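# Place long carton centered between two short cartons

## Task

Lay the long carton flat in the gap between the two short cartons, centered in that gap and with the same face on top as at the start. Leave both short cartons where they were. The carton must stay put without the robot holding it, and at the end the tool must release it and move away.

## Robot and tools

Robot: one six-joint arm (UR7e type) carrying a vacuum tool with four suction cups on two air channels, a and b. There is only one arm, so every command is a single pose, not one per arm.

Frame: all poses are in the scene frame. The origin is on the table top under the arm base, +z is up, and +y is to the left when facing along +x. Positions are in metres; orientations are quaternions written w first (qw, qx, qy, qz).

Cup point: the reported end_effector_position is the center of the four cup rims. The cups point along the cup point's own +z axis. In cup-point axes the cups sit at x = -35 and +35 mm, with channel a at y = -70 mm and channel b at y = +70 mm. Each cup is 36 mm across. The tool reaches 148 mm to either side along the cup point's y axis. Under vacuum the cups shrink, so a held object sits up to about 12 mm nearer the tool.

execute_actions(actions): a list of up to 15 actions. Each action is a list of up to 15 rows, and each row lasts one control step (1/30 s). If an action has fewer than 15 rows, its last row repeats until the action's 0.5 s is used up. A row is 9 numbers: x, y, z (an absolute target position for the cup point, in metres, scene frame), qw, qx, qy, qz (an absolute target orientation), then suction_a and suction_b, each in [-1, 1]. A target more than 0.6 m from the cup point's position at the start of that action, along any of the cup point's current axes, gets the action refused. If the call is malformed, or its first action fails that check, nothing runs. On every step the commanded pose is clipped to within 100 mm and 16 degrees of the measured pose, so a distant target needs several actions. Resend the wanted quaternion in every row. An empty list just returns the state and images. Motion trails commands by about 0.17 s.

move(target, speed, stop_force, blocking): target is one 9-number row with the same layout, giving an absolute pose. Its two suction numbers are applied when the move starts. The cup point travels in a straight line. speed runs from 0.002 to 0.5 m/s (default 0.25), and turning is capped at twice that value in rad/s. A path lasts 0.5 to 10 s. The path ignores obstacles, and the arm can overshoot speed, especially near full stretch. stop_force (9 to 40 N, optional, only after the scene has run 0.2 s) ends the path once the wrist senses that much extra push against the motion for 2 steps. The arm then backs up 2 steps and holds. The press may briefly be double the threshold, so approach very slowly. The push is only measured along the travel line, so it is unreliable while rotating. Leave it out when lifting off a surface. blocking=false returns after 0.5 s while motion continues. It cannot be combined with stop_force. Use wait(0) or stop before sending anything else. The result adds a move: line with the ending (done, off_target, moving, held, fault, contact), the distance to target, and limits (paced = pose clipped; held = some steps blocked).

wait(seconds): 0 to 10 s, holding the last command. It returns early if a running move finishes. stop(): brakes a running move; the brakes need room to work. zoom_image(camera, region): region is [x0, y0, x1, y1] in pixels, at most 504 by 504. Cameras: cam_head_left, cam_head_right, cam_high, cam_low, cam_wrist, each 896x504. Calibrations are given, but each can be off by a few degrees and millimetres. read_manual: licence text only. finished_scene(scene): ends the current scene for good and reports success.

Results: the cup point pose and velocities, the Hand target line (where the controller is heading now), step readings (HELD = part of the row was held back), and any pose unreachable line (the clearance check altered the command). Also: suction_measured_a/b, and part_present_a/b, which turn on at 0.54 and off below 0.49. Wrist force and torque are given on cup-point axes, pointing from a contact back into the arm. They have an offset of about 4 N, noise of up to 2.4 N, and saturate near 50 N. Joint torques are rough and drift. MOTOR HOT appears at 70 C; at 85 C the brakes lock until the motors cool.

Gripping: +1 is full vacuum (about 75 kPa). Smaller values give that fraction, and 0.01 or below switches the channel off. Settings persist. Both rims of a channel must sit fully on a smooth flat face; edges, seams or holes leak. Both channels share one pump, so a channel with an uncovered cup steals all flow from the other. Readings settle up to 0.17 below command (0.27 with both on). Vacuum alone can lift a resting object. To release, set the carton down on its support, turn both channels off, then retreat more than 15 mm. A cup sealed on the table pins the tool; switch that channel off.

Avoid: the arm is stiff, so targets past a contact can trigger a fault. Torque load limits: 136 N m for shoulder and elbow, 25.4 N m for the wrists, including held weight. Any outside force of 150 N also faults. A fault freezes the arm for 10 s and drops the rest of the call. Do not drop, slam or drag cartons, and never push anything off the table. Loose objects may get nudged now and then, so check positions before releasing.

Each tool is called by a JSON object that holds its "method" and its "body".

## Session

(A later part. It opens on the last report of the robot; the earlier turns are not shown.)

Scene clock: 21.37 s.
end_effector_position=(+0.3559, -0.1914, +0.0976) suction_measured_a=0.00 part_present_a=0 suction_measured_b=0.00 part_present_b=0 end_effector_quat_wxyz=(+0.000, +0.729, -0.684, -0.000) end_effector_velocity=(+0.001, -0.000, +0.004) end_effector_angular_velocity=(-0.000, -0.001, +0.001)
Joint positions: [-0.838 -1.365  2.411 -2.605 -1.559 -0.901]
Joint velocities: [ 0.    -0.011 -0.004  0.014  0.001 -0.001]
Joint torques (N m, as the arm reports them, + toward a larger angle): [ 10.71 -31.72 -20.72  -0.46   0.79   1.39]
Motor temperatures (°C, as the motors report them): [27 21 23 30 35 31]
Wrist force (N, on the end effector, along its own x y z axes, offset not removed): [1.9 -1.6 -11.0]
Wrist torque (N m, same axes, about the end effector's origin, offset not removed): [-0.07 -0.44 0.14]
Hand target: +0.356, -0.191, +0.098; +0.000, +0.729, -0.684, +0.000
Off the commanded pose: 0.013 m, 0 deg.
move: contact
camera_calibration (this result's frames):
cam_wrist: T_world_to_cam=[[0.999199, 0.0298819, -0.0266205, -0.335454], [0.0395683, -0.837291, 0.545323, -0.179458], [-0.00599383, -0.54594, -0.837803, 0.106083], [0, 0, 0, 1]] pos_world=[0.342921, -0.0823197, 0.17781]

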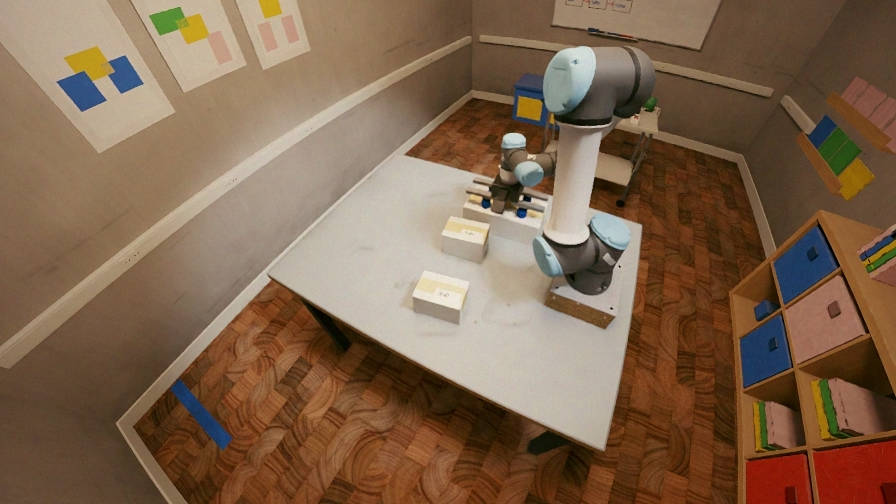

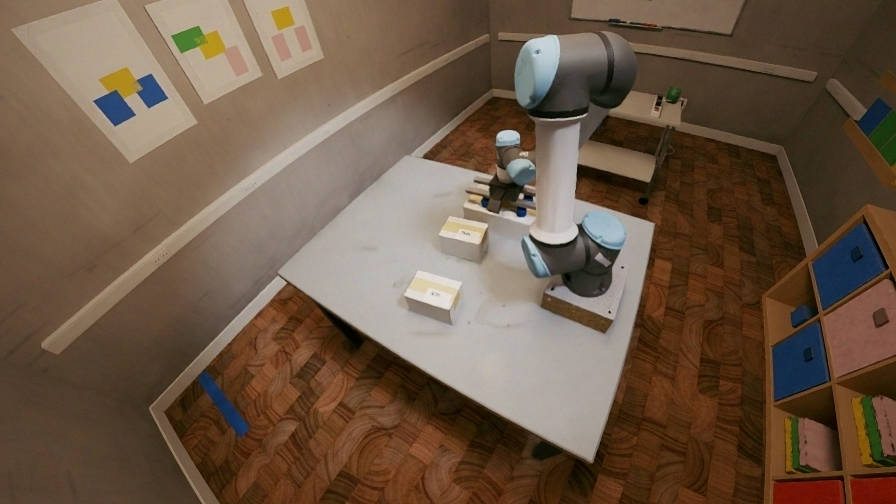

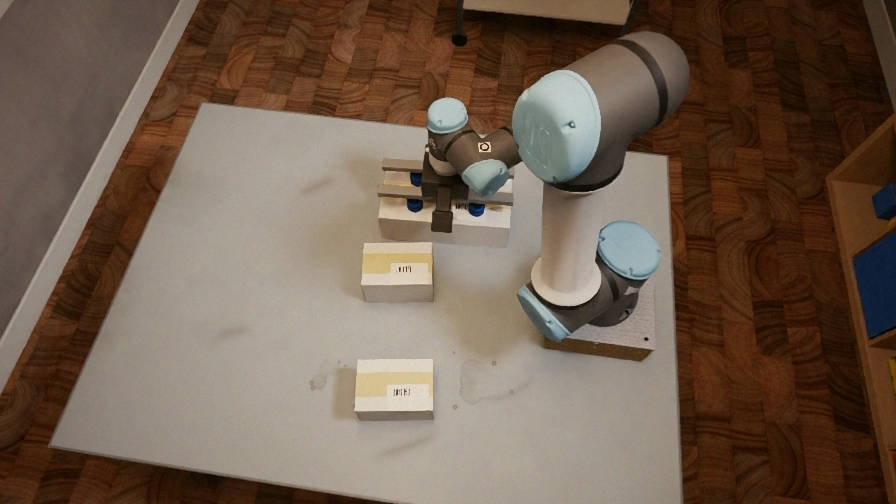

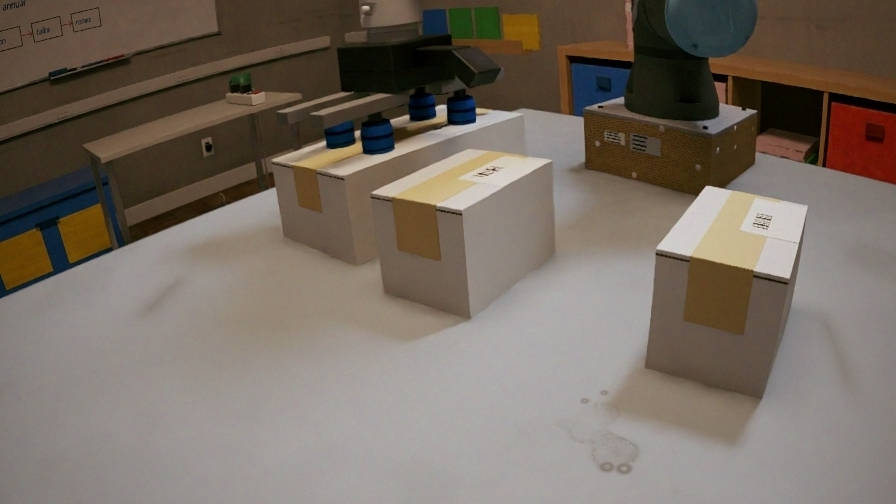

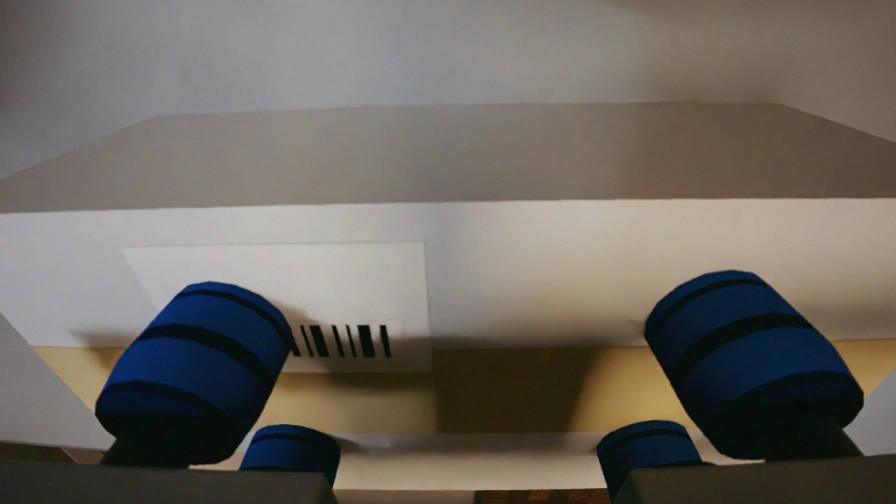

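{"method": "execute_actions", "body": {"actions": [[[0.356,-0.1915,0.097,0,-0.729,0.684,0,1,1]],[[0.356,-0.1915,0.095,0,-0.729,0.684,0,1,1]]]}}

{"method": "move", "body": {"target": [0.356,-0.1915,0.225,0,-0.729,0.684,0,1,1], "speed": 0.15}}

{"method": "move", "body": {"target": [0.420,0.126,0.215,0,-0.767,0.642,0,1,1]}}

Scene clock: 25.13 s.
end_effector_position=(+0.3560, -0.1915, +0.0950) suction_measured_a=0.66 part_present_a=1 suction_measured_b=0.66 part_present_b=1 end_effector_quat_wxyz=(-0.000, +0.729, -0.684, -0.000) end_effector_velocity=(+0.000, +0.000, -0.000) end_effector_angular_velocity=(+0.001, -0.001, -0.001)
Joint positions: [-0.838 -1.356  2.412 -2.616 -1.559 -0.901]
Joint velocities: [-0.     0.001  0.    -0.002  0.001  0.001]
Joint torques (N m, as the arm reports them, + toward a larger angle): [-10.36 -24.15 -12.93  -7.12   1.06  -0.05]
Motor temperatures (°C, as the motors report them): [27 21 23 30 35 31]
Wrist force (N, on the end effector, along its own x y z axes, offset not removed): [1.5 -0.6 17.3]
Wrist torque (N m, same axes, about the end effector's origin, offset not removed): [-0.49 -0.40 0.08]
Hand target: +0.356, -0.191, +0.095; -0.000, +0.729, -0.684, -0.000
Off the commanded pose: 0.000 m, 0 deg.
Step readings (end_effector_position; steps 1 to 15: 1st action; 16 to 30: 2nd action):
0: (+0.3560, -0.1915, +0.0982)
1: (+0.3560, -0.1915, +0.0982)
2: (+0.3560, -0.1915, +0.0981)
4: (+0.3560, -0.1915, +0.0977)
8: (+0.3560, -0.1915, +0.0972)
15: (+0.3560, -0.1915, +0.0970)
16: (+0.3560, -0.1915, +0.0970)
17: (+0.3560, -0.1915, +0.0968)
19: (+0.3560, -0.1915, +0.0961)
23: (+0.3560, -0.1915, +0.0954)
30: end_effector_position above
camera_calibration (this result's frames):
cam_wrist: T_world_to_cam=[[0.999205, 0.0299325, -0.0263159, -0.335636], [0.0394456, -0.837183, 0.545498, -0.178107], [-0.00570305, -0.546103, -0.837699, 0.10371], [0, 0, 0, 1]] pos_world=[0.342986, -0.0824255, 0.175203]

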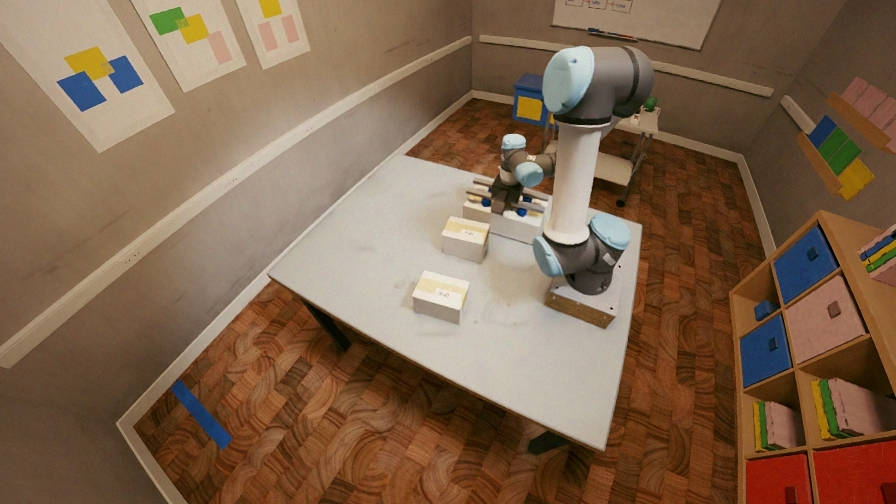

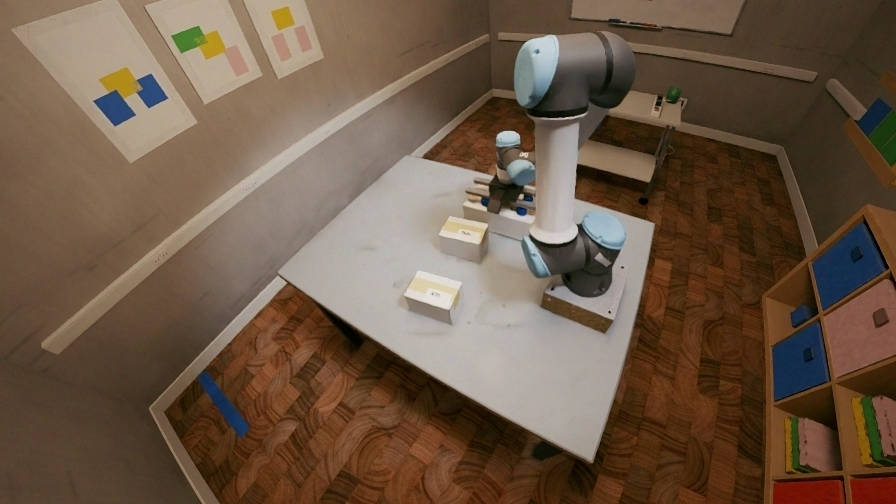

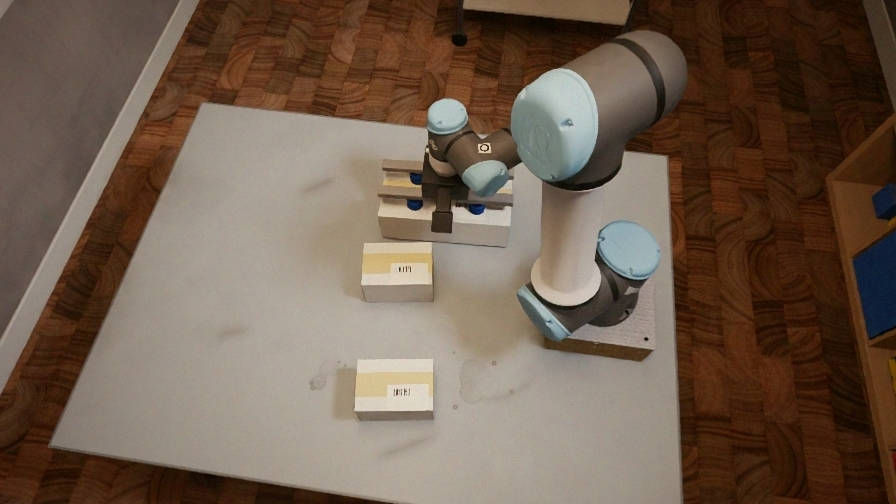

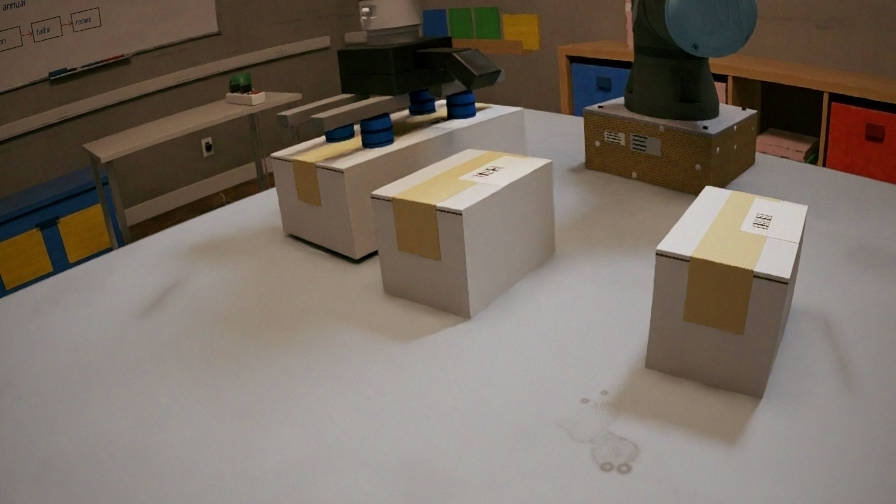

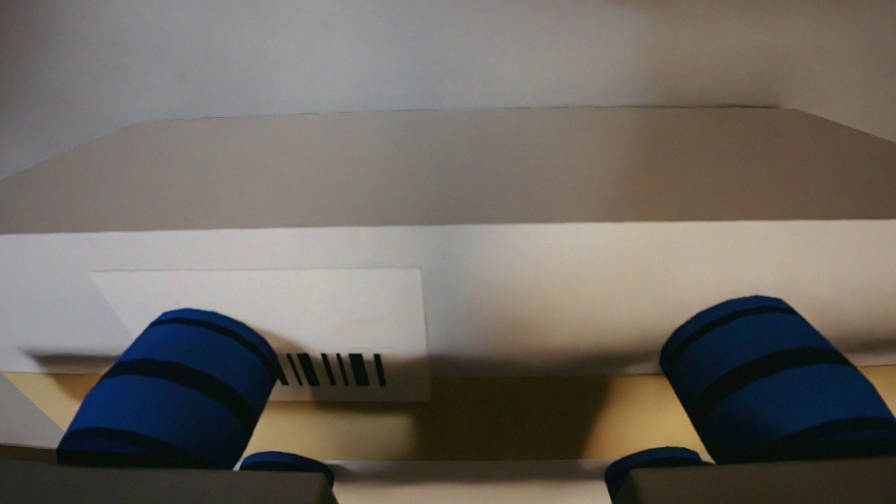

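Scene clock: 26.60 s.
end_effector_position=(+0.3561, -0.1916, +0.2246) suction_measured_a=0.73 part_present_a=1 suction_measured_b=0.73 part_present_b=1 end_effector_quat_wxyz=(+0.000, +0.729, -0.684, +0.000) end_effector_velocity=(-0.000, -0.000, +0.002) end_effector_angular_velocity=(+0.000, +0.002, +0.001)
Joint positions: [-0.842 -1.666  2.26  -2.154 -1.559 -0.905]
Joint velocities: [-0.    -0.003 -0.005  0.009 -0.001 -0.001]
Joint torques (N m, as the arm reports them, + toward a larger angle): [-11.97 -35.85 -41.1   -3.34  -0.03  -2.13]
Motor temperatures (°C, as the motors report them): [27 21 23 30 35 31]
Wrist force (N, on the end effector, along its own x y z axes, offset not removed): [3.7 0.9 18.6]
Wrist torque (N m, same axes, about the end effector's origin, offset not removed): [-0.24 -0.65 0.13]
Hand target: +0.356, -0.192, +0.225; +0.000, +0.729, -0.684, +0.000
Off the commanded pose: 0.000 m, 0 deg.
move: done
camera_calibration (this result's frames):
cam_wrist: T_world_to_cam=[[0.999208, 0.0298759, -0.0262662, -0.332329], [0.0393719, -0.837103, 0.545626, -0.248861], [-0.00568648, -0.546228, -0.837617, 0.21217], [0, 0, 0, 1]] pos_world=[0.34307, -0.0825004, 0.304773]

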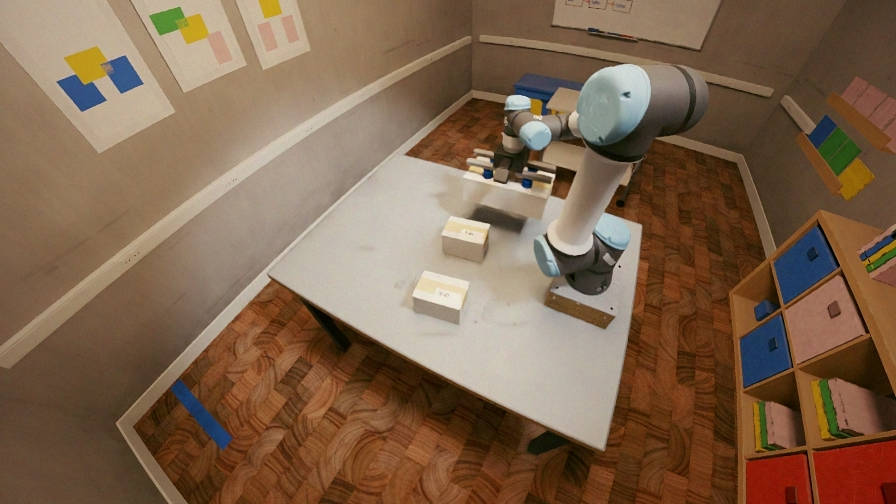

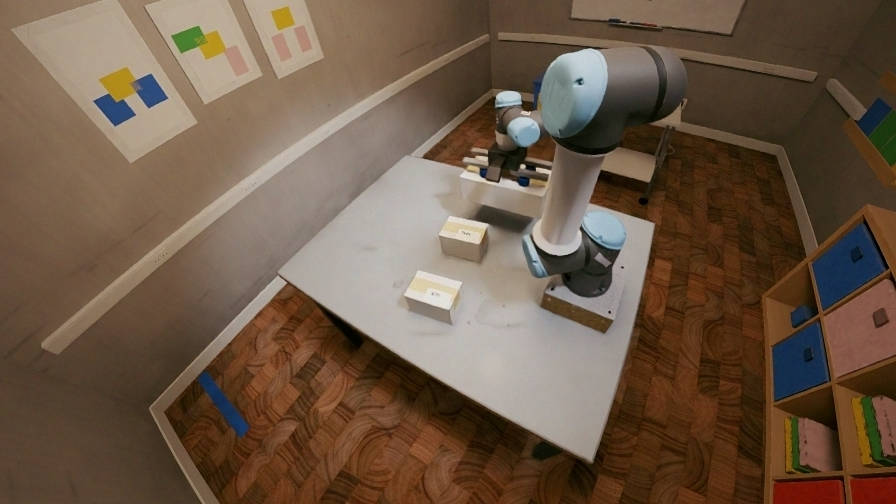

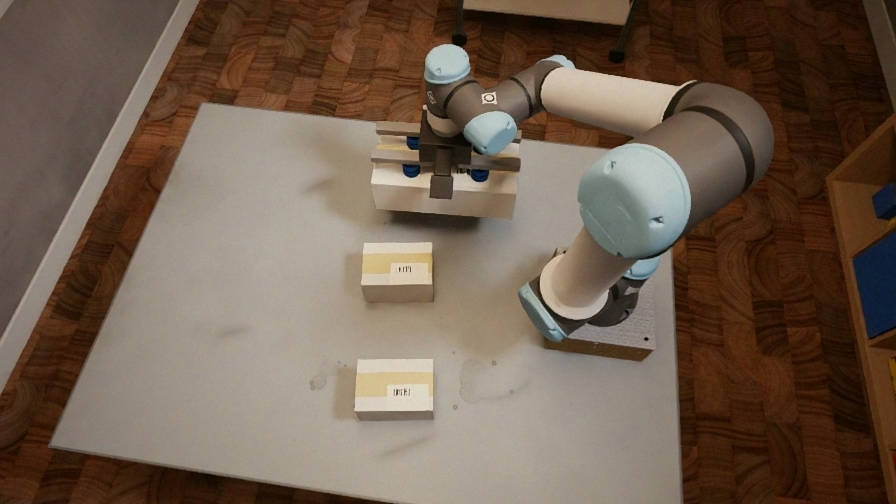

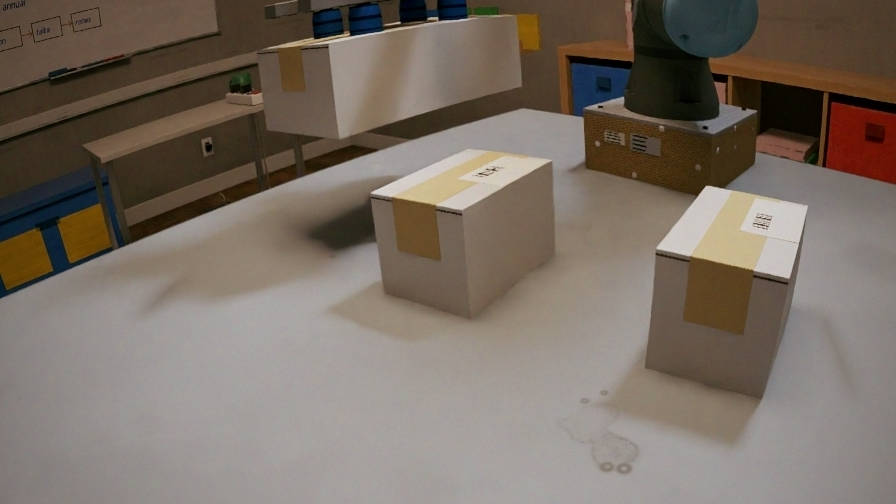

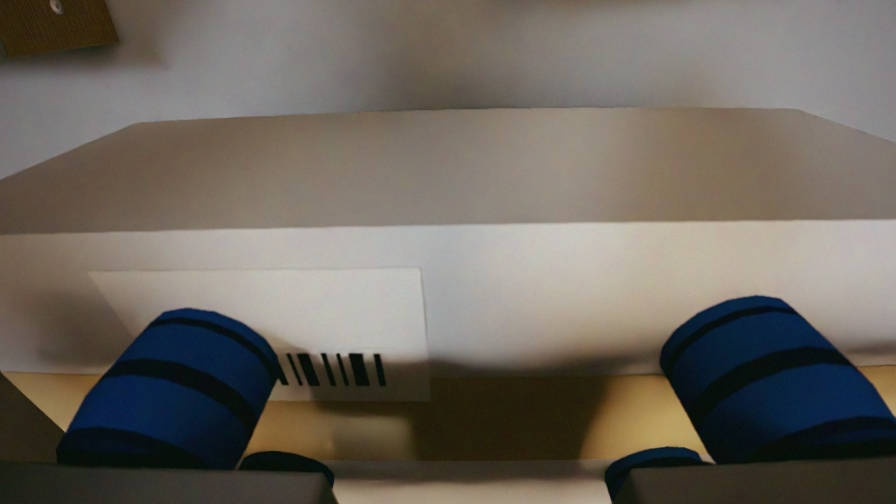

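Scene clock: 28.57 s.
end_effector_position=(+0.4197, +0.1258, +0.2150) suction_measured_a=0.73 part_present_a=1 suction_measured_b=0.73 part_present_b=1 end_effector_quat_wxyz=(-0.000, +0.767, -0.642, -0.000) end_effector_velocity=(+0.002, +0.002, +0.000) end_effector_angular_velocity=(-0.001, -0.000, -0.000)
Joint positions: [-0.034 -1.581  2.198 -2.189 -1.554 -0.209]
Joint velocities: [ 0.006  0.005 -0.006  0.    -0.001  0.006]
Joint torques (N m, as the arm reports them, + toward a larger angle): [ 15.56 -23.12 -38.64  -7.3   -1.84   1.84]
Motor temperatures (°C, as the motors report them): [27 21 23 30 35 31]
Wrist force (N, on the end effector, along its own x y z axes, offset not removed): [1.6 -1.7 18.5]
Wrist torque (N m, same axes, about the end effector's origin, offset not removed): [-0.59 -0.30 0.01]
Hand target: +0.420, +0.126, +0.215; -0.000, +0.767, -0.642, -0.000
Off the commanded pose: 0.000 m, 0 deg.
move: done
camera_calibration (this result's frames):
cam_wrist: T_world_to_cam=[[0.989418, 0.142676, -0.0263711, -0.415734], [0.133897, -0.827853, 0.54473, -0.021099], [0.0558888, -0.542497, -0.838196, 0.351662], [0, 0, 0, 1]] pos_world=[0.394506, 0.232624, 0.295292]

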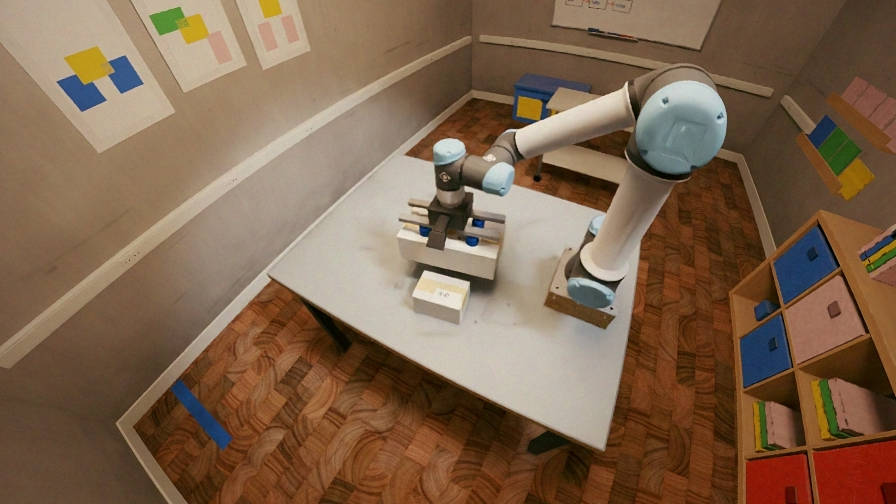

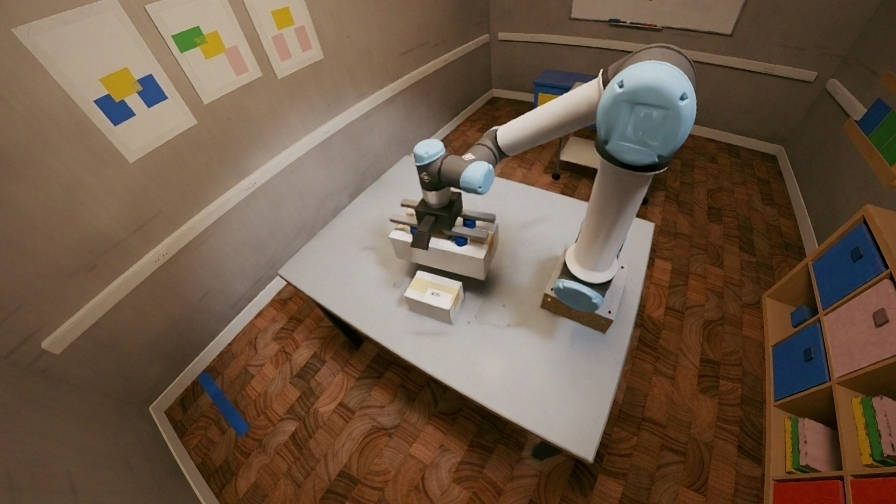

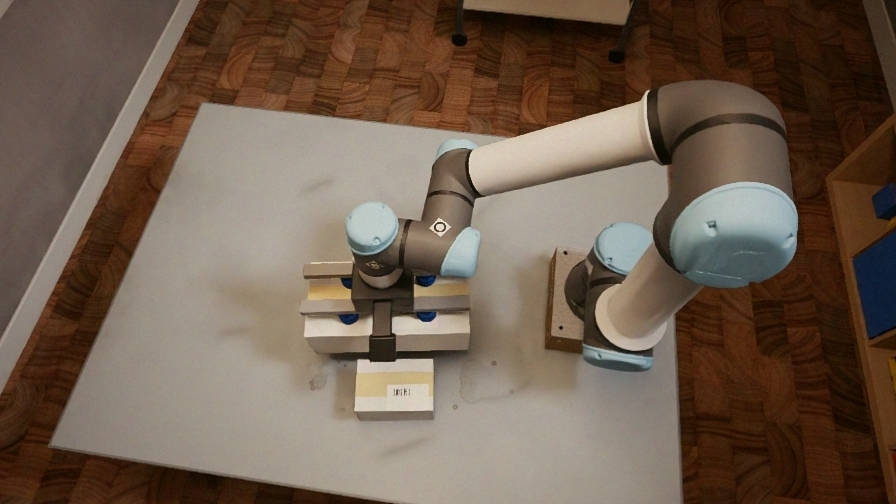

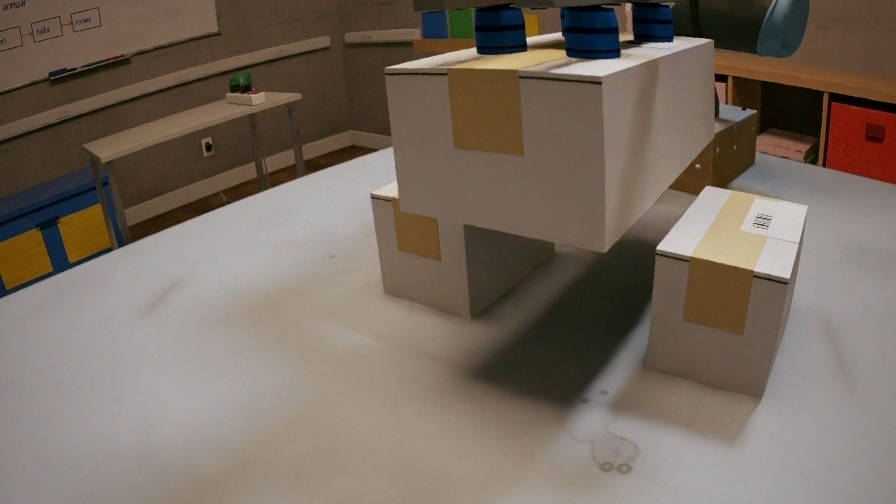

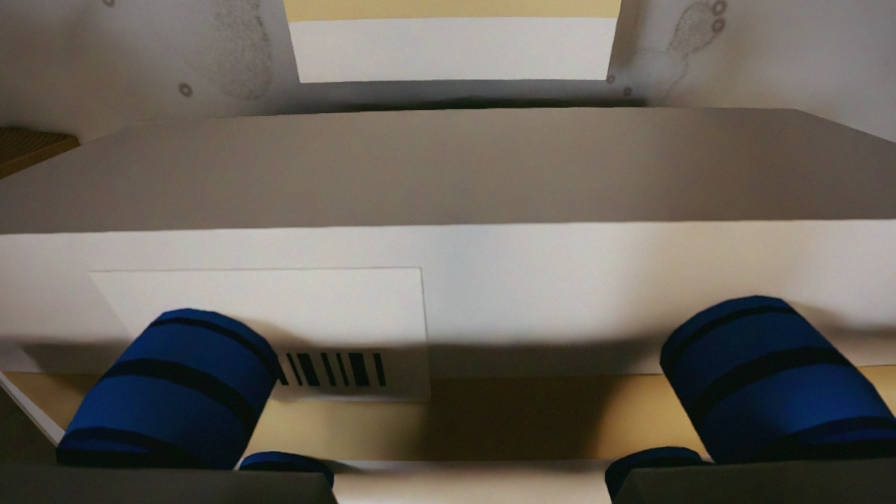

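{"method": "move", "body": {"target": [0.414,0.125,0.193,0,-0.764,0.645,0,1,1], "speed": 0.05}}

{"method": "zoom_image", "body": {"camera": "cam_wrist", "region": [100,40,604,200]}}

{"method": "zoom_image", "body": {"camera": "cam_low", "region": [340,150,740,400]}}

Scene clock: 32.27 s.
end_effector_position=(+0.4140, +0.1250, +0.1933) suction_measured_a=0.73 part_present_a=1 suction_measured_b=0.73 part_present_b=1 end_effector_quat_wxyz=(+0.000, +0.764, -0.645, -0.000) end_effector_velocity=(-0.000, -0.000, -0.003) end_effector_angular_velocity=(-0.000, -0.001, -0.003)
Joint positions: [-0.035 -1.556  2.243 -2.258 -1.554 -0.202]
Joint velocities: [-0.001  0.004  0.005 -0.01  -0.     0.002]
Joint torques (N m, as the arm reports them, + toward a larger angle): [-11.41 -20.1  -21.1   -7.83  -1.41   1.61]
Motor temperatures (°C, as the motors report them): [27 21 23 30 35 31]
Wrist force (N, on the end effector, along its own x y z axes, offset not removed): [1.5 -1.2 19.0]
Wrist torque (N m, same axes, about the end effector's origin, offset not removed): [-0.51 -0.37 0.09]
Hand target: +0.414, +0.125, +0.193; +0.000, +0.764, -0.645, -0.000
Off the commanded pose: 0.000 m, 0 deg.
move: done
camera_calibration (this result's frames):
cam_wrist: T_world_to_cam=[[0.990575, 0.13441, -0.0263811, -0.409999], [0.126939, -0.828448, 0.54549, -0.00634754], [0.0514641, -0.543698, -0.837702, 0.335261], [0, 0, 0, 1]] pos_world=[0.389687, 0.23213, 0.273495]

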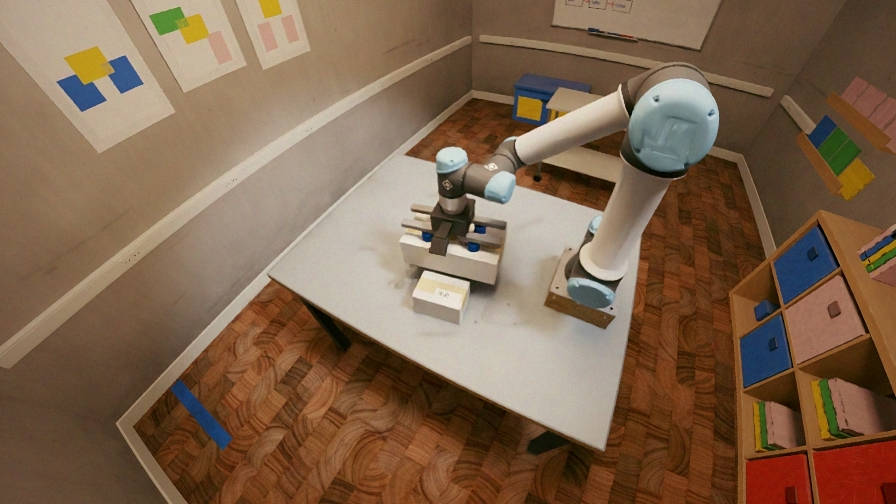

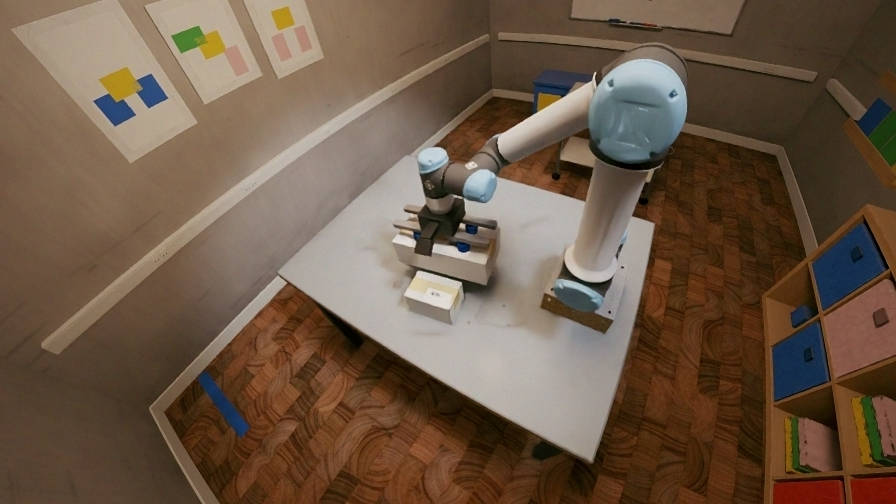

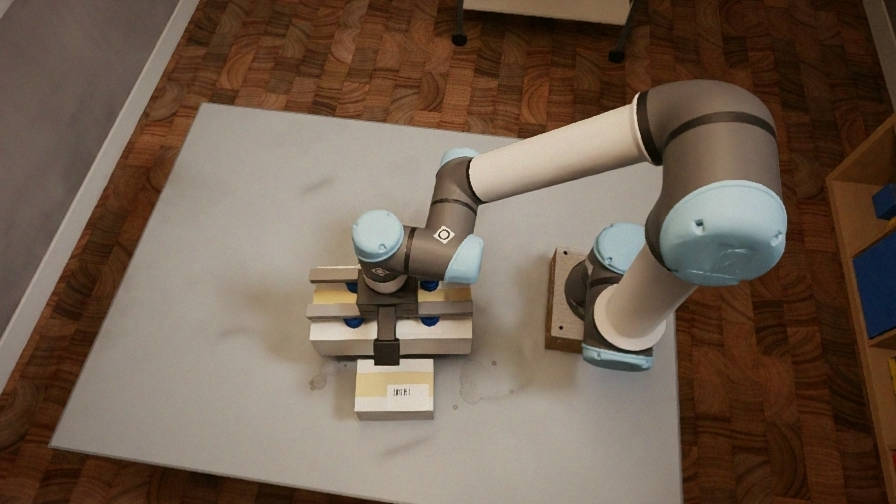

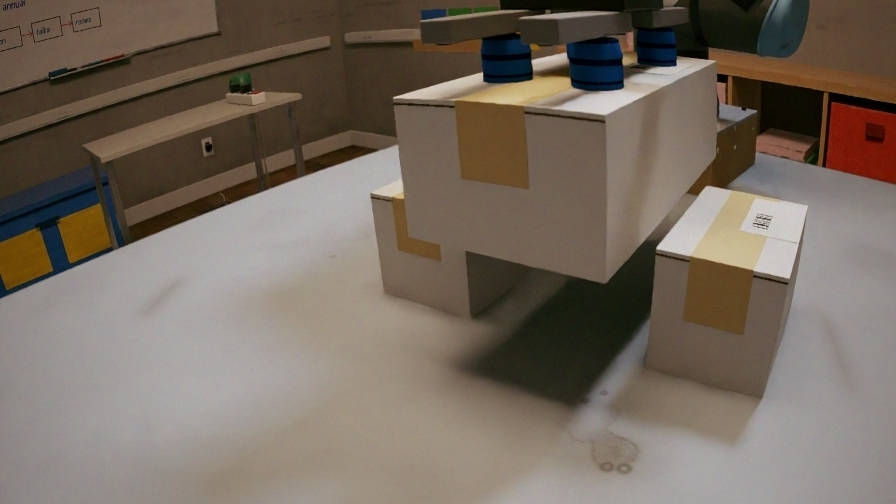

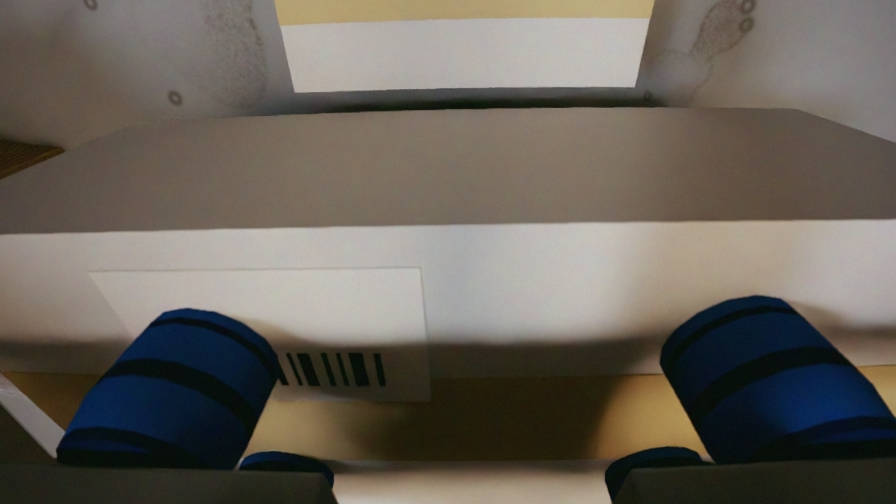

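Region (100, 40, 604, 200) of cam_wrist's 896x504 image, scaled by 1.000; it fills the top 160 rows of this view, and the rest is white.

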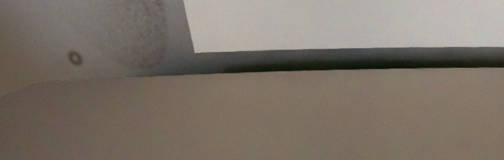

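Region (340, 150, 740, 400) of cam_low's 896x504 image, scaled by 1.260, with more detail than that image has; it fills the top 315 rows of this view, and the rest is white.

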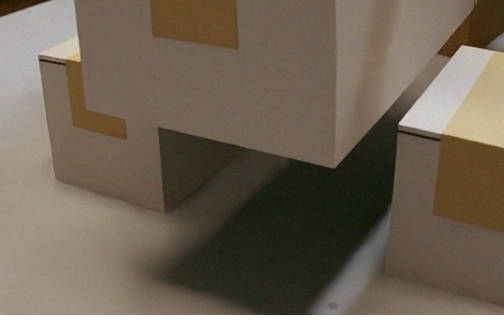

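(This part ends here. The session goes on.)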